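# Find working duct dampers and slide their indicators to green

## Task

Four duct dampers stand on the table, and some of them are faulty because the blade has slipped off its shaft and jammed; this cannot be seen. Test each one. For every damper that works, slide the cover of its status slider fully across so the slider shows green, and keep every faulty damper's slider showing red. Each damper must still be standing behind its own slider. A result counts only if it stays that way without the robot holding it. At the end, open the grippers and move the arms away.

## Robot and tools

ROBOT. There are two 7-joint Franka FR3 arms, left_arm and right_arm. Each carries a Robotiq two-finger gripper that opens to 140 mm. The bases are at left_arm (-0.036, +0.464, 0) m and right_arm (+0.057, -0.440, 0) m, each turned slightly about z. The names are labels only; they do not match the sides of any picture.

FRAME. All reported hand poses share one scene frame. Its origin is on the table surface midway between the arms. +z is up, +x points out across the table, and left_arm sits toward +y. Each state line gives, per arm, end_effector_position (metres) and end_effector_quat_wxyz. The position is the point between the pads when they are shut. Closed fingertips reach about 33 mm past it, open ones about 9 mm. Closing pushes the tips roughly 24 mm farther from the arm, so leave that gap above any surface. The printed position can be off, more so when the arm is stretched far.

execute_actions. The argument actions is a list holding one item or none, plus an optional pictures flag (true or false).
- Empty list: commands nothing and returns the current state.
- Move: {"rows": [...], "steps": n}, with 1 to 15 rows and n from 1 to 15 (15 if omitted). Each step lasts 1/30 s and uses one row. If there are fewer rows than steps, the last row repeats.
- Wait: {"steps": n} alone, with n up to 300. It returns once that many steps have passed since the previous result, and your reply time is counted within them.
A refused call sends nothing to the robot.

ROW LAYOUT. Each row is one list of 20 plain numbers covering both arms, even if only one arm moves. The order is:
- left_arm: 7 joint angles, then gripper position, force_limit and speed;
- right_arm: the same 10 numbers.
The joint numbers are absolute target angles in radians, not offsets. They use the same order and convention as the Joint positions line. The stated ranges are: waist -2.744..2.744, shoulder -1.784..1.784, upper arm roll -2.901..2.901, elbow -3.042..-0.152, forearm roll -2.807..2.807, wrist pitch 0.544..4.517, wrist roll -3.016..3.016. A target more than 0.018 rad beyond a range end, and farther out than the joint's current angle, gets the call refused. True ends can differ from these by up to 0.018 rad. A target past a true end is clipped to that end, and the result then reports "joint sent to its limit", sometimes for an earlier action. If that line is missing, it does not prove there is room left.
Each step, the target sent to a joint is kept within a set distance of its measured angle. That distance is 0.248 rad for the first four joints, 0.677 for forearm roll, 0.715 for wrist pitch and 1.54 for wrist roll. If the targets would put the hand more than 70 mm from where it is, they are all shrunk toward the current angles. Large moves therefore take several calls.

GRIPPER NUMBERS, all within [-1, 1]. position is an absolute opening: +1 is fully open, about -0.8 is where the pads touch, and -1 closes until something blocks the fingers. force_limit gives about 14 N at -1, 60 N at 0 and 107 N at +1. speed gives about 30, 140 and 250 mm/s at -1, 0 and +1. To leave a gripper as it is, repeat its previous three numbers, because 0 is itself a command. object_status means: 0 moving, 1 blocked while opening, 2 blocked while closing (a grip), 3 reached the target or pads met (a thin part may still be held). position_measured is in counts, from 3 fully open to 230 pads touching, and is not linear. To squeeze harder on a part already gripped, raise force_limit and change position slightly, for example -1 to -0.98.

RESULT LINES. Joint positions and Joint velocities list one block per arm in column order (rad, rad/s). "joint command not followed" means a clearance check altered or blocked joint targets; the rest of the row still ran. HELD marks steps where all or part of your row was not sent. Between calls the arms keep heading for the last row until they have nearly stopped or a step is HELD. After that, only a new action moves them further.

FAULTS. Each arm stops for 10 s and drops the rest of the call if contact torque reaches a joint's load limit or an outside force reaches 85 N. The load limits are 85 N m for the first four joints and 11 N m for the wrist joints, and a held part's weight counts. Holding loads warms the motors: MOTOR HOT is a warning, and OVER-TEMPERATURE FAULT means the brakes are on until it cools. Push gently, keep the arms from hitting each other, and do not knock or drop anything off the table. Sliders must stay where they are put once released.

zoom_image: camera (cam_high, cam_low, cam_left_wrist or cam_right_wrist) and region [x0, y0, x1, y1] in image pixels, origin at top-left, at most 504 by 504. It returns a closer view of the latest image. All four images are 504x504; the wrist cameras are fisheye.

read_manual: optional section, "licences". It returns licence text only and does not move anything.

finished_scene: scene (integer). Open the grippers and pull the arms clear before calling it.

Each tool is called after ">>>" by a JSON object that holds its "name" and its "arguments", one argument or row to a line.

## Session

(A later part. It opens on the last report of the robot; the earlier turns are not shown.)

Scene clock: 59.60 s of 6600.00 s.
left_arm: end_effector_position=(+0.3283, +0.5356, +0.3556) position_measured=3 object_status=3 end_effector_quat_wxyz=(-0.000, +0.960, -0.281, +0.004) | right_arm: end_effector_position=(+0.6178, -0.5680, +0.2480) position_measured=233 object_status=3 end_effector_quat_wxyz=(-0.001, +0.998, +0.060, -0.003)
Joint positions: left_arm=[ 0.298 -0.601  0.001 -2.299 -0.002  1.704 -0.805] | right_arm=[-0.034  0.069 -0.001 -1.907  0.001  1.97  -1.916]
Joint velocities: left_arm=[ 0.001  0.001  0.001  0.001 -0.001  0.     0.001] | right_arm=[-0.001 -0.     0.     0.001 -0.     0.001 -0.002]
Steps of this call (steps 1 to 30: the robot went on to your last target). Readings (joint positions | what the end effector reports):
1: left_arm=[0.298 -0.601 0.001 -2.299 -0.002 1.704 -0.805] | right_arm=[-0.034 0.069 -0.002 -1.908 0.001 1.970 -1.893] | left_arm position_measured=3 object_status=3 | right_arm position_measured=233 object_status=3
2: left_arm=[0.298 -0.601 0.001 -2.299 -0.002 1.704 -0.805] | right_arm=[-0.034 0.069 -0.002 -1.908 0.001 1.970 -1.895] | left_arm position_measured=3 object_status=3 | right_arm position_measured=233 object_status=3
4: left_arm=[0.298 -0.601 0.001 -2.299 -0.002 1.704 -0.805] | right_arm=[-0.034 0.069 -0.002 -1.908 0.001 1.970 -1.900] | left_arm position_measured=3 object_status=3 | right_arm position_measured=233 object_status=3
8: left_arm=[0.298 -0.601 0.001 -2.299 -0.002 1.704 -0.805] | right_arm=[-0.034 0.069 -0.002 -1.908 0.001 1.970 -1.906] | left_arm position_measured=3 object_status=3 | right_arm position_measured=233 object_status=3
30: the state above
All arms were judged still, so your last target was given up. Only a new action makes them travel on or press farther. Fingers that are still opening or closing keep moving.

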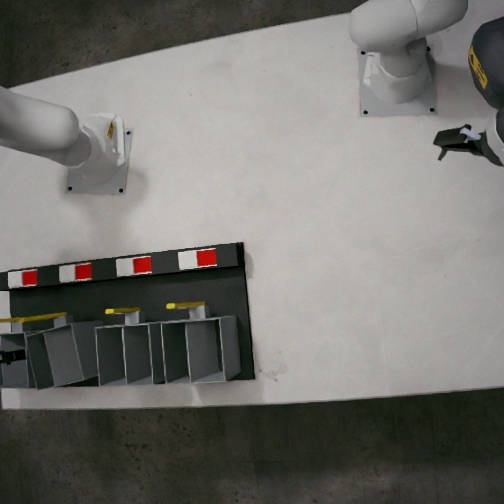

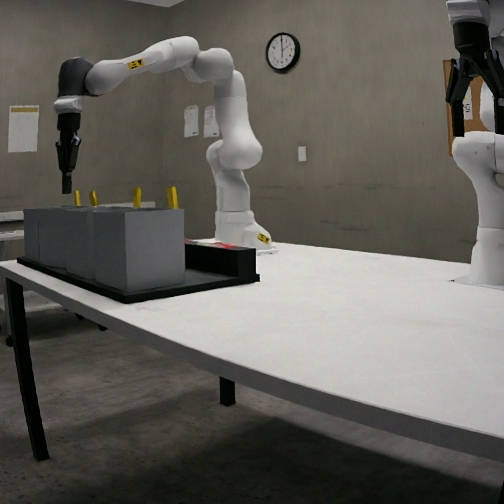

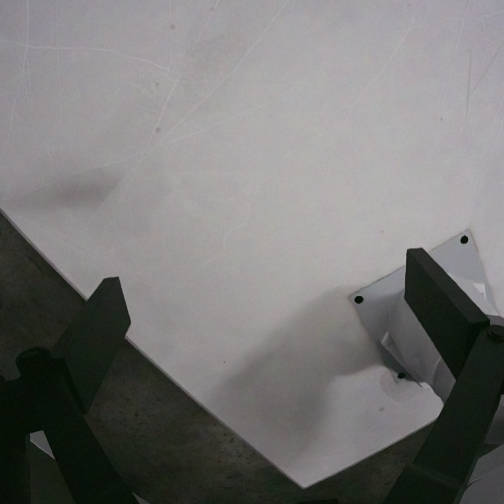

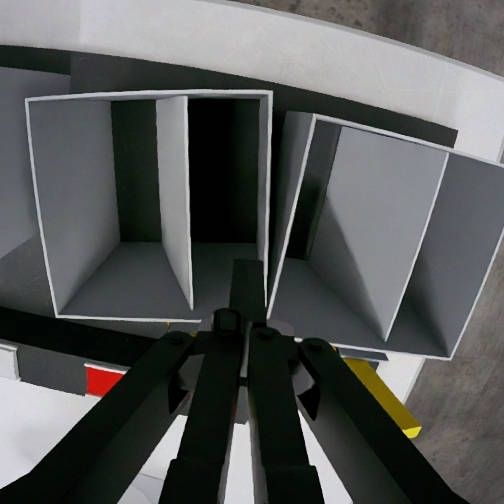

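>>> {"name": "execute_actions", "arguments": {
  "actions": [
    {"rows":[[0.3,-0.6,0,-2.3,0,1.7,-0.8,1,0,0,-0.006,0.10,0,-1.96,0,2.06,-1.92,-1,0,0]]}
  ],
  "pictures": false
}}

>>> {"name": "execute_actions", "arguments": {
  "actions": [
    {"rows":[[0.3,-0.6,0,-2.3,0,1.7,-0.8,1,0,0,-0.006,0.136,0,-2.012,0,2.148,-1.92,-1,0,0]]}
  ],
  "pictures": false
}}

>>> {"name": "execute_actions", "arguments": {
  "actions": [
    {"rows":[[0.3,-0.6,0,-2.3,0,1.7,-0.8,1,0,0,-0.006,0.174,0,-2.06,0,2.234,-1.92,-1,0,0]]}
  ]
}}

>>> {"name": "execute_actions", "arguments": {
  "actions": [
    {"rows":[[0.3,-0.6,0,-2.3,0,1.7,-0.8,1,0,0,-0.006,0.174,0,-2.06,0,2.234,-1.92,0,-0.5,-1]]}
  ],
  "pictures": false
}}

>>> {"name": "execute_actions", "arguments": {
  "actions": [
    {"steps":60}
  ]
}}

Scene clock: 64.73 s of 6600.00 s.
left_arm: end_effector_position=(+0.3283, +0.5356, +0.3556) position_measured=3 object_status=3 end_effector_quat_wxyz=(-0.000, +0.960, -0.281, +0.003) | right_arm: end_effector_position=(+0.6230, -0.5519, +0.2120) position_measured=233 object_status=3 end_effector_quat_wxyz=(-0.002, +0.997, +0.075, -0.004)
Joint positions: left_arm=[ 0.298 -0.601  0.001 -2.299 -0.002  1.704 -0.805] | right_arm=[-0.007  0.101  0.001 -1.959  0.001  2.052 -1.917]
Joint velocities: left_arm=[ 0.001 -0.    -0.001  0.     0.    -0.    -0.001] | right_arm=[ 0.    -0.002  0.001  0.001 -0.     0.029  0.001]
Steps of this call (steps 1 to 90: nothing new was sent; then 1.63 s passed at rest; steps 91 to 105: all 15 steps of this action). Readings (joint positions | what the end effector reports):
91: left_arm=[0.298 -0.601 0.001 -2.299 -0.002 1.704 -0.805] | right_arm=[-0.030 0.069 -0.004 -1.916 0.001 1.986 -1.917] | left_arm position_measured=3 object_status=3 | right_arm position_measured=233 object_status=3
92: left_arm=[0.298 -0.601 0.001 -2.299 -0.002 1.704 -0.805] | right_arm=[-0.024 0.075 -0.004 -1.927 0.001 1.999 -1.917] | left_arm position_measured=3 object_status=3 | right_arm position_measured=233 object_status=3
94: left_arm=[0.298 -0.601 0.001 -2.299 -0.002 1.704 -0.805] | right_arm=[-0.014 0.090 -0.002 -1.946 0.001 2.018 -1.917] | left_arm position_measured=3 object_status=3 | right_arm position_measured=233 object_status=3
98: left_arm=[0.298 -0.601 0.001 -2.299 -0.002 1.704 -0.805] | right_arm=[-0.007 0.103 0.001 -1.959 0.001 2.037 -1.917] | left_arm position_measured=3 object_status=3 | right_arm position_measured=233 object_status=3
105: the state above

Scene clock: 65.23 s of 6600.00 s.
left_arm: end_effector_position=(+0.3283, +0.5356, +0.3556) position_measured=3 object_status=3 end_effector_quat_wxyz=(-0.000, +0.960, -0.281, +0.003) | right_arm: end_effector_position=(+0.6228, -0.5519, +0.1749) position_measured=233 object_status=3 end_effector_quat_wxyz=(-0.002, +0.997, +0.075, -0.004)
Joint positions: left_arm=[ 0.298 -0.601  0.001 -2.299 -0.002  1.704 -0.805] | right_arm=[-0.007  0.137  0.    -2.011  0.001  2.14  -1.917]
Joint velocities: left_arm=[-0.001 -0.001 -0.     0.    -0.    -0.    -0.002] | right_arm=[ 0.    -0.    -0.    -0.003  0.     0.031  0.   ]
Steps of this call (steps 1 to 15: all 15 steps of this action). Readings (joint positions | what the end effector reports):
1: left_arm=[0.298 -0.601 0.001 -2.299 -0.002 1.704 -0.805] | right_arm=[-0.007 0.102 0.000 -1.968 0.001 2.069 -1.917] | left_arm position_measured=3 object_status=3 | right_arm position_measured=233 object_status=3
2: left_arm=[0.298 -0.601 0.001 -2.299 -0.002 1.704 -0.805] | right_arm=[-0.007 0.108 0.000 -1.979 0.001 2.084 -1.917] | left_arm position_measured=3 object_status=3 | right_arm position_measured=233 object_status=3
4: left_arm=[0.298 -0.601 0.001 -2.299 -0.002 1.704 -0.805] | right_arm=[-0.007 0.125 0.000 -1.997 0.001 2.103 -1.917] | left_arm position_measured=3 object_status=3 | right_arm position_measured=233 object_status=3
8: left_arm=[0.298 -0.601 0.001 -2.299 -0.002 1.704 -0.805] | right_arm=[-0.007 0.139 0.000 -2.011 0.001 2.124 -1.917] | left_arm position_measured=3 object_status=3 | right_arm position_measured=233 object_status=3
15: the state above

Scene clock: 65.73 s of 6600.00 s.
left_arm: end_effector_position=(+0.3283, +0.5356, +0.3556) position_measured=3 object_status=3 end_effector_quat_wxyz=(-0.000, +0.960, -0.281, +0.003) | right_arm: end_effector_position=(+0.6208, -0.5515, +0.1389) position_measured=233 object_status=3 end_effector_quat_wxyz=(-0.002, +0.997, +0.075, -0.004)
Joint positions: left_arm=[ 0.298 -0.601  0.001 -2.299 -0.002  1.704 -0.805] | right_arm=[-0.007  0.175  0.    -2.059  0.001  2.226 -1.917]
Joint velocities: left_arm=[-0.     0.    -0.001  0.     0.001 -0.    -0.   ] | right_arm=[ 0.001 -0.002 -0.001  0.001  0.     0.031 -0.001]
Steps of this call (steps 1 to 15: all 15 steps of this action). Readings (joint positions | what the end effector reports):
1: left_arm=[0.298 -0.601 0.001 -2.299 -0.002 1.704 -0.805] | right_arm=[-0.007 0.139 0.000 -2.019 0.001 2.156 -1.917] | left_arm position_measured=3 object_status=3 | right_arm position_measured=233 object_status=3
2: left_arm=[0.298 -0.601 0.001 -2.299 -0.002 1.704 -0.805] | right_arm=[-0.007 0.146 0.000 -2.029 0.001 2.171 -1.917] | left_arm position_measured=3 object_status=3 | right_arm position_measured=233 object_status=3
4: left_arm=[0.298 -0.601 0.001 -2.299 -0.002 1.704 -0.805] | right_arm=[-0.007 0.163 0.000 -2.046 0.001 2.190 -1.917] | left_arm position_measured=3 object_status=3 | right_arm position_measured=233 object_status=3
8: left_arm=[0.298 -0.601 0.001 -2.299 -0.002 1.704 -0.805] | right_arm=[-0.007 0.177 0.000 -2.059 0.001 2.210 -1.917] | left_arm position_measured=3 object_status=3 | right_arm position_measured=233 object_status=3
15: the state above

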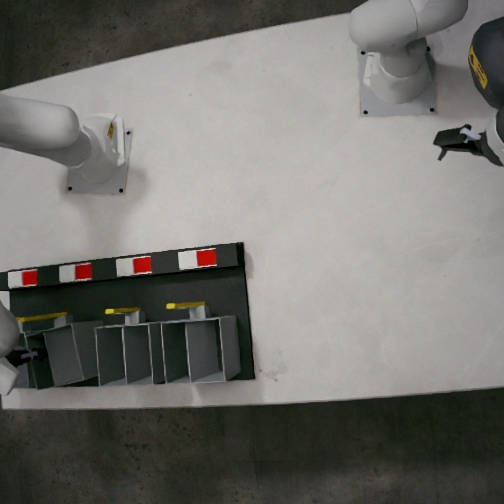

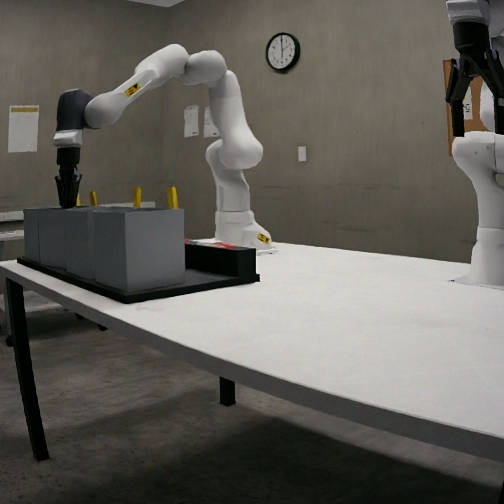

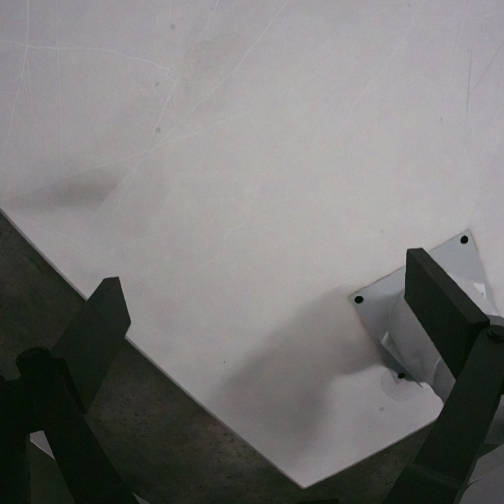

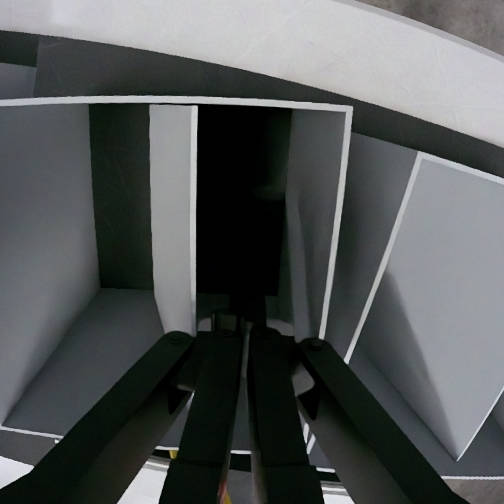

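Scene clock: 66.23 s of 6600.00 s.
left_arm: end_effector_position=(+0.3283, +0.5356, +0.3556) position_measured=3 object_status=3 end_effector_quat_wxyz=(-0.000, +0.960, -0.281, +0.003) | right_arm: end_effector_position=(+0.6229, -0.5527, +0.1405) position_measured=210 object_status=0 end_effector_quat_wxyz=(-0.000, +0.997, +0.074, -0.000)
Joint positions: left_arm=[ 0.298 -0.601  0.001 -2.299 -0.002  1.704 -0.805] | right_arm=[-0.007  0.174 -0.    -2.059  0.001  2.232 -1.917]
Joint velocities: left_arm=[ 0.    -0.    -0.     0.     0.001  0.     0.   ] | right_arm=[ 0.    -0.008 -0.003  0.001 -0.003  0.01   0.001]
Steps of this call (steps 1 to 15: all 15 steps of this action). Readings (joint positions | what the end effector reports):
1: left_arm=[0.298 -0.601 0.001 -2.299 -0.002 1.704 -0.805] | right_arm=[-0.007 0.175 0.000 -2.059 0.001 2.227 -1.917] | left_arm position_measured=3 object_status=3 | right_arm position_measured=233 object_status=0
2: left_arm=[0.298 -0.601 0.001 -2.299 -0.002 1.704 -0.805] | right_arm=[-0.007 0.175 0.000 -2.059 0.001 2.227 -1.917] | left_arm position_measured=3 object_status=3 | right_arm position_measured=233 object_status=0
4: left_arm=[0.298 -0.601 0.001 -2.299 -0.002 1.704 -0.805] | right_arm=[-0.007 0.175 0.000 -2.059 0.001 2.228 -1.917] | left_arm position_measured=3 object_status=3 | right_arm position_measured=228 object_status=0
8: left_arm=[0.298 -0.601 0.001 -2.299 -0.002 1.704 -0.805] | right_arm=[-0.007 0.175 0.000 -2.059 0.001 2.230 -1.917] | left_arm position_measured=3 object_status=3 | right_arm position_measured=222 object_status=0
15: the state above

Scene clock: 68.23 s of 6600.00 s.
left_arm: end_effector_position=(+0.3283, +0.5356, +0.3555) position_measured=3 object_status=3 end_effector_quat_wxyz=(-0.000, +0.960, -0.281, +0.003) | right_arm: end_effector_position=(+0.6242, -0.5496, +0.1430) position_measured=194 object_status=1 end_effector_quat_wxyz=(-0.000, +0.997, +0.077, +0.002)
Joint positions: left_arm=[ 0.298 -0.601  0.001 -2.299 -0.002  1.704 -0.805] | right_arm=[-0.004  0.169  0.002 -2.059  0.002  2.231 -1.917]
Joint velocities: left_arm=[ 0.001  0.    -0.001  0.001  0.     0.001  0.001] | right_arm=[ 0.     0.001  0.001  0.001  0.001 -0.     0.   ]
Steps of this call (steps 1 to 15: the robot went on to your last target; steps 16 to 60: nothing new was sent). Readings (joint positions | what the end effector reports):
1: left_arm=[0.298 -0.601 0.001 -2.299 -0.002 1.704 -0.805] | right_arm=[-0.007 0.173 -0.001 -2.059 0.000 2.232 -1.917] | left_arm position_measured=3 object_status=3 | right_arm position_measured=209 object_status=0
2: left_arm=[0.298 -0.601 0.001 -2.299 -0.002 1.704 -0.805] | right_arm=[-0.007 0.173 -0.000 -2.059 0.001 2.232 -1.917] | left_arm position_measured=3 object_status=3 | right_arm position_measured=207 object_status=0
4: left_arm=[0.298 -0.601 0.001 -2.299 -0.002 1.704 -0.805] | right_arm=[-0.006 0.171 0.000 -2.059 0.001 2.232 -1.917] | left_arm position_measured=3 object_status=3 | right_arm position_measured=204 object_status=0
8: left_arm=[0.298 -0.601 0.001 -2.299 -0.002 1.704 -0.805] | right_arm=[-0.004 0.169 0.002 -2.059 0.002 2.231 -1.917] | left_arm position_measured=3 object_status=3 | right_arm position_measured=197 object_status=0
60: the state above
All arms were judged still, so your last target was given up. Only a new action makes them travel on or press farther. Fingers that are still opening or closing keep moving.

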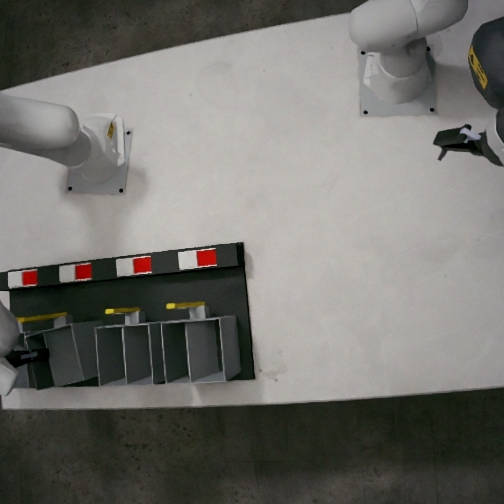

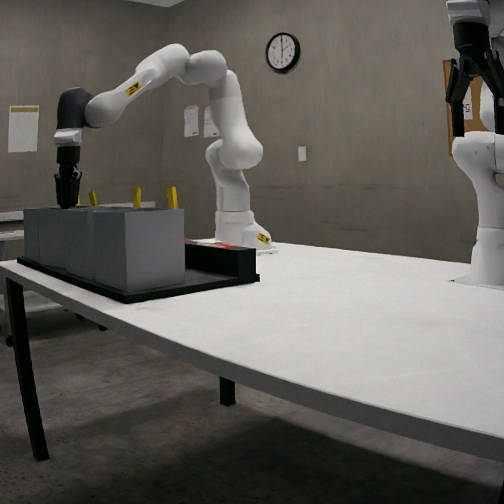

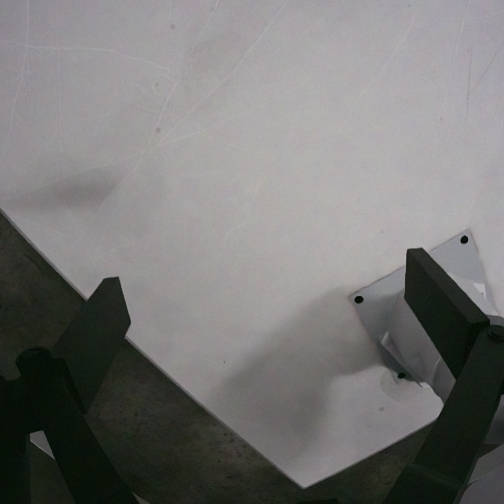

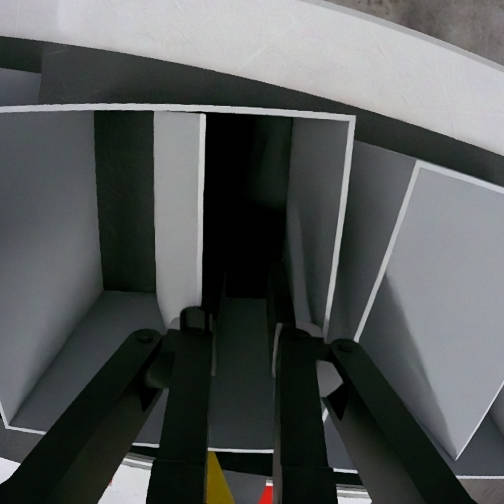

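>>> {"name": "execute_actions", "arguments": {
  "actions": [
    {"rows":[[0.3,-0.6,0,-2.3,0,1.7,-0.8,1,0,0,-0.006,0.152,0,-2.033,0,2.185,-1.92,-0.6,-0.5,-1]]}
  ],
  "pictures": false
}}

>>> {"name": "execute_actions", "arguments": {
  "actions": [
    {"rows":[[0.3,-0.6,0,-2.3,0,1.7,-0.8,1,0,0,-0.006,0.152,0,-2.033,0,2.185,-1.92,0,-0.3,-1]]}
  ],
  "pictures": false
}}

>>> {"name": "execute_actions", "arguments": {
  "actions": [
    {"steps":60}
  ]
}}

Scene clock: 72.13 s of 6600.00 s.
left_arm: end_effector_position=(+0.3283, +0.5356, +0.3555) position_measured=3 object_status=3 end_effector_quat_wxyz=(-0.000, +0.960, -0.281, +0.003) | right_arm: end_effector_position=(+0.6259, -0.5506, +0.1603) position_measured=205 object_status=3 end_effector_quat_wxyz=(-0.000, +0.997, +0.076, +0.002)
Joint positions: left_arm=[ 0.298 -0.601  0.001 -2.299 -0.002  1.704 -0.805] | right_arm=[-0.005  0.152  0.001 -2.035  0.002  2.191 -1.917]
Joint velocities: left_arm=[ 0.     0.     0.    -0.001  0.    -0.    -0.   ] | right_arm=[-0.     0.001 -0.001  0.001  0.    -0.013 -0.   ]
Steps of this call (steps 1 to 90: nothing new was sent; then 0.40 s passed at rest; steps 91 to 105: all 15 steps of this action). Readings (joint positions | what the end effector reports):
91: left_arm=[0.298 -0.601 0.001 -2.299 -0.002 1.704 -0.805] | right_arm=[-0.004 0.169 0.002 -2.056 0.002 2.223 -1.917] | left_arm position_measured=3 object_status=3 | right_arm position_measured=194 object_status=0
92: left_arm=[0.298 -0.601 0.001 -2.299 -0.002 1.704 -0.805] | right_arm=[-0.004 0.167 0.002 -2.051 0.002 2.216 -1.917] | left_arm position_measured=3 object_status=3 | right_arm position_measured=193 object_status=0
94: left_arm=[0.298 -0.601 0.001 -2.299 -0.002 1.704 -0.805] | right_arm=[-0.004 0.160 0.002 -2.043 0.002 2.207 -1.917] | left_arm position_measured=3 object_status=3 | right_arm position_measured=198 object_status=0
98: left_arm=[0.298 -0.601 0.001 -2.299 -0.002 1.704 -0.805] | right_arm=[-0.004 0.152 0.002 -2.035 0.002 2.198 -1.917] | left_arm position_measured=3 object_status=3 | right_arm position_measured=204 object_status=0
105: the state above

Scene clock: 72.63 s of 6600.00 s.
left_arm: end_effector_position=(+0.3283, +0.5356, +0.3555) position_measured=3 object_status=3 end_effector_quat_wxyz=(-0.000, +0.960, -0.281, +0.003) | right_arm: end_effector_position=(+0.6249, -0.5528, +0.1602) position_measured=182 object_status=0 end_effector_quat_wxyz=(+0.000, +0.997, +0.075, +0.001)
Joint positions: left_arm=[ 0.298 -0.601  0.001 -2.299 -0.002  1.704 -0.805] | right_arm=[-0.006  0.152 -0.    -2.035  0.001  2.189 -1.917]
Joint velocities: left_arm=[-0.001  0.001 -0.001 -0.002 -0.001  0.     0.001] | right_arm=[-0.002 -0.001 -0.004 -0.001 -0.003 -0.001 -0.001]
Steps of this call (steps 1 to 15: all 15 steps of this action). Readings (joint positions | what the end effector reports):
1: left_arm=[0.298 -0.601 0.001 -2.299 -0.002 1.704 -0.805] | right_arm=[-0.005 0.152 0.001 -2.035 0.002 2.190 -1.917] | left_arm position_measured=3 object_status=3 | right_arm position_measured=205 object_status=0
2: left_arm=[0.298 -0.601 0.001 -2.299 -0.002 1.704 -0.805] | right_arm=[-0.005 0.152 0.001 -2.035 0.002 2.190 -1.917] | left_arm position_measured=3 object_status=3 | right_arm position_measured=203 object_status=0
4: left_arm=[0.298 -0.601 0.001 -2.299 -0.002 1.704 -0.805] | right_arm=[-0.005 0.152 0.001 -2.035 0.002 2.189 -1.917] | left_arm position_measured=3 object_status=3 | right_arm position_measured=200 object_status=0
8: left_arm=[0.298 -0.601 0.001 -2.299 -0.002 1.704 -0.805] | right_arm=[-0.005 0.152 0.001 -2.035 0.002 2.189 -1.917] | left_arm position_measured=3 object_status=3 | right_arm position_measured=194 object_status=0
15: the state above

Scene clock: 74.63 s of 6600.00 s.
left_arm: end_effector_position=(+0.3283, +0.5356, +0.3555) position_measured=3 object_status=3 end_effector_quat_wxyz=(-0.000, +0.960, -0.281, +0.003) | right_arm: end_effector_position=(+0.6245, -0.5521, +0.1606) position_measured=175 object_status=1 end_effector_quat_wxyz=(-0.001, +0.997, +0.075, +0.001)
Joint positions: left_arm=[ 0.298 -0.601  0.001 -2.299 -0.002  1.704 -0.805] | right_arm=[-0.006  0.151 -0.    -2.034  0.002  2.186 -1.918]
Joint velocities: left_arm=[ 0.002 -0.     0.001 -0.     0.     0.001  0.   ] | right_arm=[ 0.001  0.     0.001  0.001 -0.002 -0.001 -0.001]
Steps of this call (steps 1 to 15: the robot went on to your last target; steps 16 to 60: nothing new was sent). Readings (joint positions | what the end effector reports):
1: left_arm=[0.298 -0.601 0.001 -2.299 -0.002 1.704 -0.805] | right_arm=[-0.006 0.152 -0.000 -2.035 0.001 2.189 -1.917] | left_arm position_measured=3 object_status=3 | right_arm position_measured=181 object_status=0
2: left_arm=[0.298 -0.601 0.001 -2.299 -0.002 1.704 -0.805] | right_arm=[-0.006 0.152 -0.000 -2.035 0.001 2.188 -1.917] | left_arm position_measured=3 object_status=3 | right_arm position_measured=179 object_status=0
4: left_arm=[0.298 -0.601 0.001 -2.299 -0.002 1.704 -0.805] | right_arm=[-0.006 0.151 -0.000 -2.035 0.002 2.187 -1.918] | left_arm position_measured=3 object_status=3 | right_arm position_measured=176 object_status=0
8: left_arm=[0.298 -0.601 0.001 -2.299 -0.002 1.704 -0.805] | right_arm=[-0.006 0.151 -0.000 -2.034 0.002 2.186 -1.918] | left_arm position_measured=3 object_status=3 | right_arm position_measured=175 object_status=0
60: the state above
All arms were judged still, so your last target was given up. Only a new action makes them travel on or press farther. Fingers that are still opening or closing keep moving.

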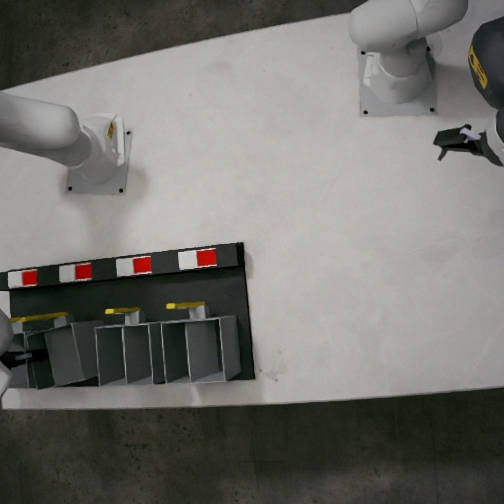

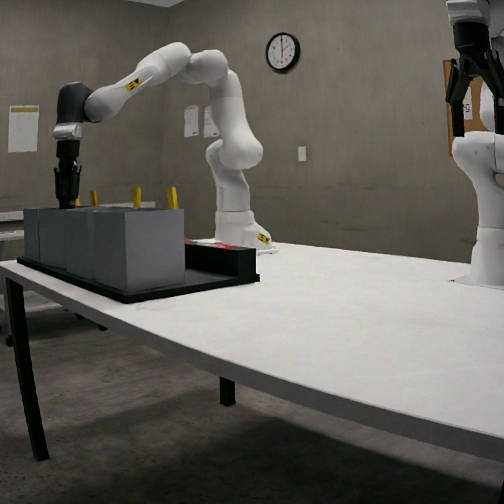

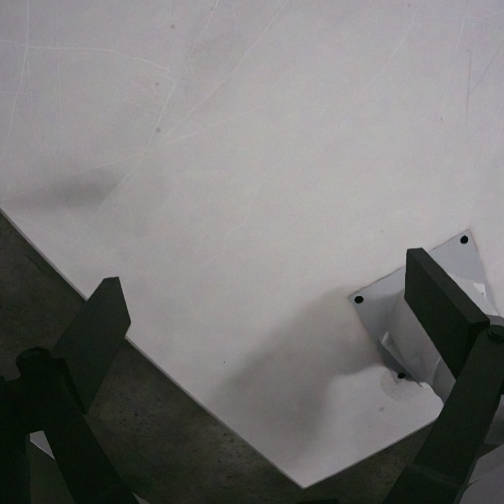

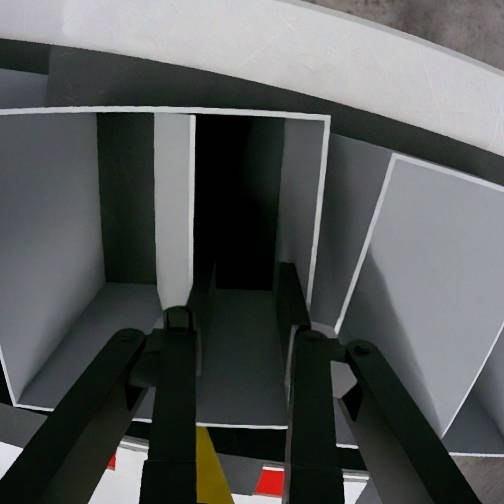

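>>> {"name": "execute_actions", "arguments": {
  "actions": [
    {"rows":[[0.3,-0.6,0,-2.3,0,1.7,-0.8,1,0,0,0.008,0.15,0,-2.036,0,2.185,-1.81,0,-0.3,-1]]}
  ],
  "pictures": false
}}

>>> {"name": "execute_actions", "arguments": {
  "actions": [
    {"rows":[[0.3,-0.6,0,-2.3,0,1.7,-0.8,1,0,0,0.02,0.148,0,-2.04,0,2.187,-1.69,0,-0.3,-1]]}
  ],
  "pictures": false
}}

>>> {"name": "execute_actions", "arguments": {
  "actions": [
    {"steps":40}
  ]
}}

Scene clock: 78.67 s of 6600.00 s.
left_arm: end_effector_position=(+0.3283, +0.5355, +0.3555) position_measured=3 object_status=3 end_effector_quat_wxyz=(-0.000, +0.960, -0.281, +0.003) | right_arm: end_effector_position=(+0.6248, -0.5458, +0.1607) position_measured=175 object_status=1 end_effector_quat_wxyz=(-0.001, +0.999, +0.041, -0.001)
Joint positions: left_arm=[ 0.298 -0.601  0.001 -2.299 -0.002  1.704 -0.805] | right_arm=[ 0.006  0.15  -0.001 -2.034  0.002  2.183 -1.839]
Joint velocities: left_arm=[ 0.001 -0.002 -0.    -0.001 -0.    -0.001 -0.   ] | right_arm=[ 0.002 -0.001  0.     0.    -0.001 -0.002  0.062]
Steps of this call (steps 1 to 90: nothing new was sent; then 0.53 s passed at rest; steps 91 to 105: all 15 steps of this action). Readings (joint positions | what the end effector reports):
91: left_arm=[0.298 -0.601 0.001 -2.299 -0.002 1.704 -0.805] | right_arm=[-0.004 0.151 -0.001 -2.034 0.002 2.185 -1.910] | left_arm position_measured=3 object_status=3 | right_arm position_measured=175 object_status=1
92: left_arm=[0.298 -0.601 0.001 -2.299 -0.002 1.704 -0.805] | right_arm=[-0.002 0.150 -0.001 -2.034 0.002 2.185 -1.900] | left_arm position_measured=3 object_status=3 | right_arm position_measured=175 object_status=1
94: left_arm=[0.298 -0.601 0.001 -2.299 -0.002 1.704 -0.805] | right_arm=[0.002 0.150 -0.001 -2.034 0.002 2.185 -1.884] | left_arm position_measured=3 object_status=3 | right_arm position_measured=175 object_status=1
98: left_arm=[0.298 -0.601 0.001 -2.299 -0.002 1.704 -0.805] | right_arm=[0.005 0.150 -0.001 -2.034 0.002 2.184 -1.861] | left_arm position_measured=3 object_status=3 | right_arm position_measured=175 object_status=1
105: the state above

Scene clock: 79.17 s of 6600.00 s.
left_arm: end_effector_position=(+0.3283, +0.5355, +0.3555) position_measured=3 object_status=3 end_effector_quat_wxyz=(-0.000, +0.960, -0.281, +0.003) | right_arm: end_effector_position=(+0.6250, -0.5385, +0.1606) position_measured=175 object_status=1 end_effector_quat_wxyz=(-0.001, +1.000, -0.008, -0.001)
Joint positions: left_arm=[ 0.298 -0.601  0.001 -2.299 -0.002  1.704 -0.805] | right_arm=[ 0.019  0.148 -0.001 -2.038  0.002  2.183 -1.728]
Joint velocities: left_arm=[-0.     0.001 -0.    -0.001 -0.001 -0.001  0.001] | right_arm=[ 0.002  0.001  0.001 -0.001 -0.001 -0.001  0.088]
Steps of this call (steps 1 to 15: all 15 steps of this action). Readings (joint positions | what the end effector reports):
1: left_arm=[0.298 -0.601 0.001 -2.299 -0.002 1.704 -0.805] | right_arm=[0.008 0.150 -0.002 -2.035 0.002 2.183 -1.827] | left_arm position_measured=3 object_status=3 | right_arm position_measured=175 object_status=1
2: left_arm=[0.298 -0.601 0.001 -2.299 -0.002 1.704 -0.805] | right_arm=[0.010 0.149 -0.002 -2.036 0.002 2.183 -1.813] | left_arm position_measured=3 object_status=3 | right_arm position_measured=175 object_status=1
4: left_arm=[0.298 -0.601 0.001 -2.299 -0.002 1.704 -0.805] | right_arm=[0.014 0.148 -0.002 -2.037 0.002 2.183 -1.791] | left_arm position_measured=3 object_status=3 | right_arm position_measured=175 object_status=1
8: left_arm=[0.298 -0.601 0.001 -2.299 -0.002 1.704 -0.805] | right_arm=[0.018 0.148 -0.002 -2.037 0.002 2.183 -1.759] | left_arm position_measured=3 object_status=3 | right_arm position_measured=175 object_status=1
15: the state above

Scene clock: 80.50 s of 6600.00 s.
left_arm: end_effector_position=(+0.3283, +0.5355, +0.3555) position_measured=3 object_status=3 end_effector_quat_wxyz=(-0.000, +0.960, -0.281, +0.003) | right_arm: end_effector_position=(+0.6250, -0.5381, +0.1606) position_measured=175 object_status=1 end_effector_quat_wxyz=(-0.001, +1.000, -0.020, -0.001)
Joint positions: left_arm=[ 0.298 -0.601  0.001 -2.299 -0.002  1.704 -0.805] | right_arm=[ 0.019  0.148 -0.001 -2.038  0.002  2.183 -1.702]
Joint velocities: left_arm=[-0.     0.001 -0.001 -0.001  0.001 -0.     0.001] | right_arm=[ 0.    -0.     0.002  0.    -0.    -0.    -0.   ]
Steps of this call (steps 1 to 30: the robot went on to your last target; steps 31 to 40: nothing new was sent). Readings (joint positions | what the end effector reports):
1: left_arm=[0.298 -0.601 0.001 -2.299 -0.002 1.704 -0.805] | right_arm=[0.019 0.148 -0.001 -2.038 0.002 2.183 -1.725] | left_arm position_measured=3 object_status=3 | right_arm position_measured=175 object_status=1
2: left_arm=[0.298 -0.601 0.001 -2.299 -0.002 1.704 -0.805] | right_arm=[0.019 0.148 -0.001 -2.038 0.002 2.183 -1.723] | left_arm position_measured=3 object_status=3 | right_arm position_measured=175 object_status=1
4: left_arm=[0.298 -0.601 0.001 -2.299 -0.002 1.704 -0.805] | right_arm=[0.019 0.148 -0.001 -2.038 0.002 2.183 -1.719] | left_arm position_measured=3 object_status=3 | right_arm position_measured=175 object_status=1
8: left_arm=[0.298 -0.601 0.001 -2.299 -0.002 1.704 -0.805] | right_arm=[0.019 0.148 -0.001 -2.038 0.002 2.183 -1.713] | left_arm position_measured=3 object_status=3 | right_arm position_measured=175 object_status=1
40: the state above
All arms were judged still, so your last target was given up. Only a new action makes them travel on or press farther. Fingers that are still opening or closing keep moving.

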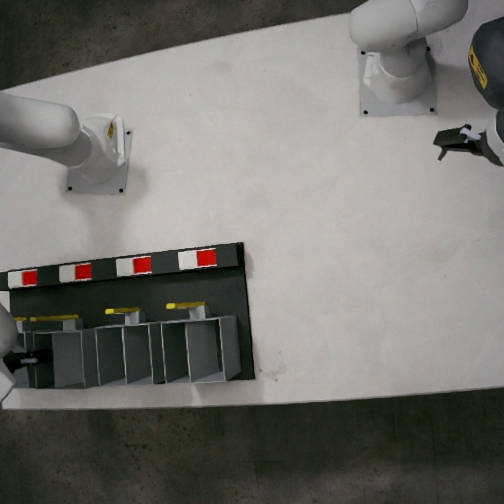

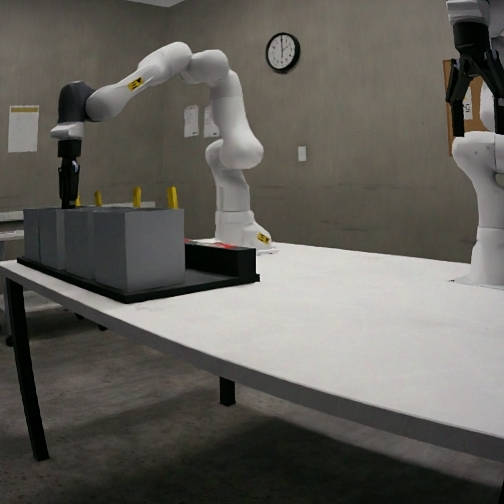

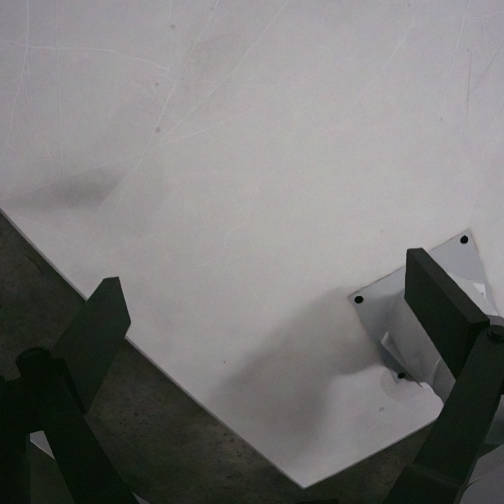

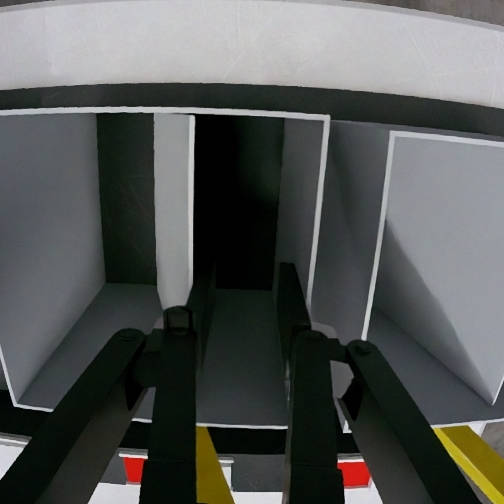

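>>> {"name": "execute_actions", "arguments": {
  "actions": [
    {"rows":[[0.3,-0.6,0,-2.3,0,1.7,-0.8,1,0,0,0.02,0.148,0,-2.04,0,2.187,-1.70,-1,-0.3,0]],"steps":10}
  ],
  "pictures": false
}}

>>> {"name": "execute_actions", "arguments": {
  "actions": [
    {"rows":[[0.3,-0.6,0,-2.3,0,1.7,-0.8,1,0,0,0.02,0.068,0,-1.905,0,1.973,-1.70,-1,-0.3,0]]}
  ],
  "pictures": false
}}

>>> {"name": "execute_actions", "arguments": {
  "actions": [
    {"rows":[[0.3,-0.6,0,-2.3,0,1.7,-0.8,1,0,0,0.475,0.128,0,-1.827,0,1.955,-1.235,-1,-0.3,0]]}
  ],
  "pictures": false
}}

>>> {"name": "execute_actions", "arguments": {
  "actions": [
    {"steps":40}
  ]
}}

Scene clock: 87.83 s of 6600.00 s.
left_arm: end_effector_position=(+0.3283, +0.5355, +0.3555) position_measured=3 object_status=3 end_effector_quat_wxyz=(-0.000, +0.960, -0.281, +0.003) | right_arm: end_effector_position=(+0.6251, -0.5381, +0.1606) position_measured=232 object_status=0 end_effector_quat_wxyz=(-0.001, +1.000, -0.021, -0.001)
Joint positions: left_arm=[ 0.298 -0.601  0.001 -2.299 -0.002  1.704 -0.805] | right_arm=[ 0.019  0.148 -0.001 -2.038  0.002  2.184 -1.702]
Joint velocities: left_arm=[0.    0.001 0.001 0.002 0.    0.    0.001] | right_arm=[-0.001  0.    -0.     0.001 -0.002  0.001  0.   ]
Steps of this call (steps 1 to 90: nothing new was sent; then 4.00 s passed at rest; steps 91 to 100: all 10 steps of this action). Readings (joint positions | what the end effector reports):
91: left_arm=[0.298 -0.601 0.001 -2.299 -0.002 1.704 -0.805] | right_arm=[0.019 0.148 -0.001 -2.038 0.002 2.183 -1.702] | left_arm position_measured=3 object_status=3 | right_arm position_measured=175 object_status=0
92: left_arm=[0.298 -0.601 0.001 -2.299 -0.002 1.704 -0.805] | right_arm=[0.019 0.148 -0.001 -2.038 0.002 2.183 -1.702] | left_arm position_measured=3 object_status=3 | right_arm position_measured=176 object_status=0
94: left_arm=[0.298 -0.601 0.001 -2.299 -0.002 1.704 -0.805] | right_arm=[0.019 0.148 -0.001 -2.038 0.002 2.183 -1.702] | left_arm position_measured=3 object_status=3 | right_arm position_measured=196 object_status=0
98: left_arm=[0.298 -0.601 0.001 -2.299 -0.002 1.704 -0.805] | right_arm=[0.019 0.148 -0.001 -2.038 0.002 2.184 -1.702] | left_arm position_measured=3 object_status=3 | right_arm position_measured=227 object_status=0
100: the state above

Scene clock: 88.33 s of 6600.00 s.
left_arm: end_effector_position=(+0.3283, +0.5355, +0.3555) position_measured=3 object_status=3 end_effector_quat_wxyz=(-0.000, +0.960, -0.281, +0.003) | right_arm: end_effector_position=(+0.6314, -0.5391, +0.2525) position_measured=232 object_status=3 end_effector_quat_wxyz=(+0.001, +1.000, -0.020, +0.009)
Joint positions: left_arm=[ 0.298 -0.601  0.001 -2.299 -0.002  1.704 -0.805] | right_arm=[ 0.019  0.067 -0.001 -1.904  0.001  1.989 -1.702]
Joint velocities: left_arm=[ 0.001  0.     0.    -0.    -0.003  0.001 -0.   ] | right_arm=[ 0.001  0.013  0.002 -0.001  0.001 -0.077  0.   ]
Steps of this call (steps 1 to 15: all 15 steps of this action). Readings (joint positions | what the end effector reports):
1: left_arm=[0.298 -0.601 0.001 -2.299 -0.002 1.704 -0.805] | right_arm=[0.019 0.146 -0.001 -2.020 0.001 2.153 -1.702] | left_arm position_measured=3 object_status=3 | right_arm position_measured=232 object_status=0
2: left_arm=[0.298 -0.601 0.001 -2.299 -0.002 1.704 -0.805] | right_arm=[0.019 0.135 -0.001 -1.995 0.001 2.124 -1.702] | left_arm position_measured=3 object_status=3 | right_arm position_measured=232 object_status=0
4: left_arm=[0.298 -0.601 0.001 -2.299 -0.002 1.704 -0.805] | right_arm=[0.019 0.100 -0.001 -1.946 0.001 2.077 -1.702] | left_arm position_measured=3 object_status=3 | right_arm position_measured=232 object_status=3
8: left_arm=[0.298 -0.601 0.001 -2.299 -0.002 1.704 -0.805] | right_arm=[0.019 0.060 -0.001 -1.905 0.001 2.026 -1.702] | left_arm position_measured=3 object_status=3 | right_arm position_measured=232 object_status=3
15: the state above

Scene clock: 88.83 s of 6600.00 s.
left_arm: end_effector_position=(+0.3283, +0.5355, +0.3555) position_measured=3 object_status=3 end_effector_quat_wxyz=(-0.000, +0.960, -0.281, +0.003) | right_arm: end_effector_position=(+0.6305, -0.2692, +0.2495) position_measured=232 object_status=3 end_effector_quat_wxyz=(-0.002, +0.998, +0.061, +0.003)
Joint positions: left_arm=[ 0.298 -0.601  0.001 -2.299 -0.002  1.704 -0.805] | right_arm=[ 0.468  0.126  0.01  -1.832  0.     1.965 -1.405]
Joint velocities: left_arm=[-0.001 -0.     0.001 -0.001  0.001 -0.    -0.   ] | right_arm=[ 0.315  0.011  0.074  0.024  0.    -0.04   0.549]
Steps of this call (steps 1 to 15: all 15 steps of this action). Readings (joint positions | what the end effector reports):
1: left_arm=[0.298 -0.601 0.001 -2.299 -0.002 1.704 -0.805] | right_arm=[0.040 0.073 -0.013 -1.895 0.001 1.985 -1.681] | left_arm position_measured=3 object_status=3 | right_arm position_measured=232 object_status=3
2: left_arm=[0.298 -0.601 0.001 -2.299 -0.002 1.704 -0.805] | right_arm=[0.068 0.081 -0.018 -1.885 0.000 1.984 -1.660] | left_arm position_measured=3 object_status=3 | right_arm position_measured=232 object_status=3
4: left_arm=[0.298 -0.601 0.001 -2.299 -0.002 1.704 -0.805] | right_arm=[0.132 0.093 -0.018 -1.870 0.000 1.981 -1.623] | left_arm position_measured=3 object_status=3 | right_arm position_measured=232 object_status=3
8: left_arm=[0.298 -0.601 0.001 -2.299 -0.002 1.704 -0.805] | right_arm=[0.271 0.111 -0.012 -1.852 0.000 1.977 -1.557] | left_arm position_measured=3 object_status=3 | right_arm position_measured=232 object_status=3
15: the state above

Scene clock: 90.17 s of 6600.00 s.
left_arm: end_effector_position=(+0.3283, +0.5355, +0.3555) position_measured=3 object_status=3 end_effector_quat_wxyz=(-0.000, +0.960, -0.281, +0.003) | right_arm: end_effector_position=(+0.6297, -0.2707, +0.2499) position_measured=232 object_status=3 end_effector_quat_wxyz=(-0.001, +1.000, -0.022, +0.001)
Joint positions: left_arm=[ 0.298 -0.601  0.001 -2.299 -0.002  1.704 -0.805] | right_arm=[ 0.476  0.127  0.001 -1.829  0.     1.958 -1.24 ]
Joint velocities: left_arm=[ 0.     0.    -0.001 -0.    -0.002 -0.001 -0.001] | right_arm=[-0.001 -0.001  0.    -0.001 -0.001 -0.     0.006]
Steps of this call (steps 1 to 40: the robot went on to your last target). Readings (joint positions | what the end effector reports):
1: left_arm=[0.298 -0.601 0.001 -2.299 -0.002 1.704 -0.805] | right_arm=[0.476 0.127 0.012 -1.831 0.000 1.964 -1.388] | left_arm position_measured=3 object_status=3 | right_arm position_measured=232 object_status=3
2: left_arm=[0.298 -0.601 0.001 -2.299 -0.002 1.704 -0.805] | right_arm=[0.479 0.127 0.011 -1.831 0.000 1.963 -1.372] | left_arm position_measured=3 object_status=3 | right_arm position_measured=232 object_status=3
4: left_arm=[0.298 -0.601 0.001 -2.299 -0.002 1.704 -0.805] | right_arm=[0.479 0.127 0.008 -1.830 0.000 1.961 -1.346] | left_arm position_measured=3 object_status=3 | right_arm position_measured=232 object_status=3
8: left_arm=[0.298 -0.601 0.001 -2.299 -0.002 1.704 -0.805] | right_arm=[0.476 0.127 0.002 -1.830 0.000 1.960 -1.308] | left_arm position_measured=3 object_status=3 | right_arm position_measured=232 object_status=3
40: the state above

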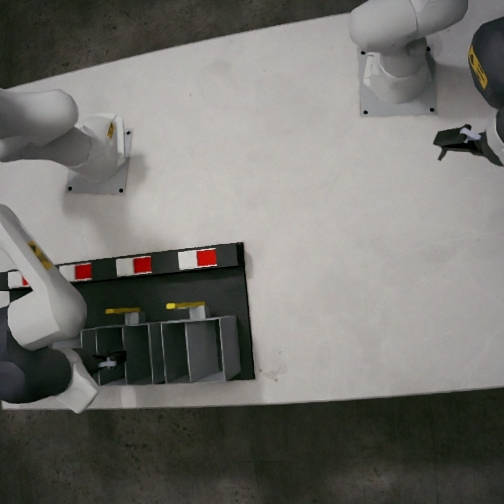

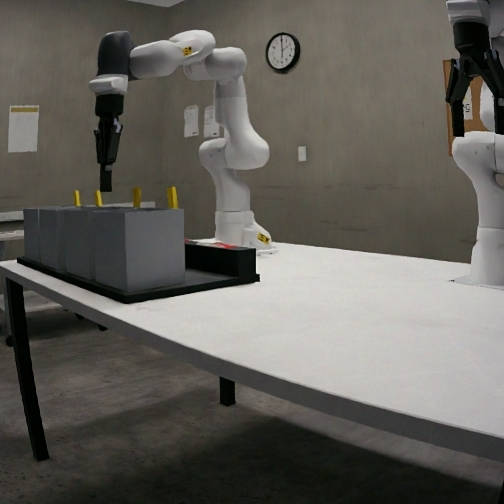

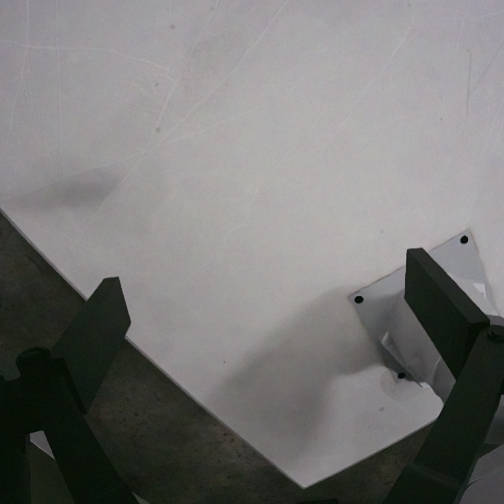

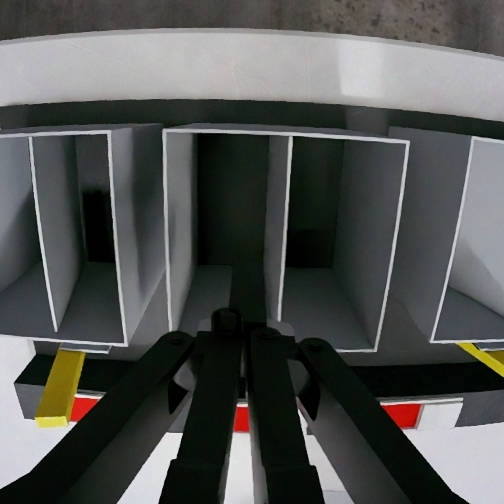

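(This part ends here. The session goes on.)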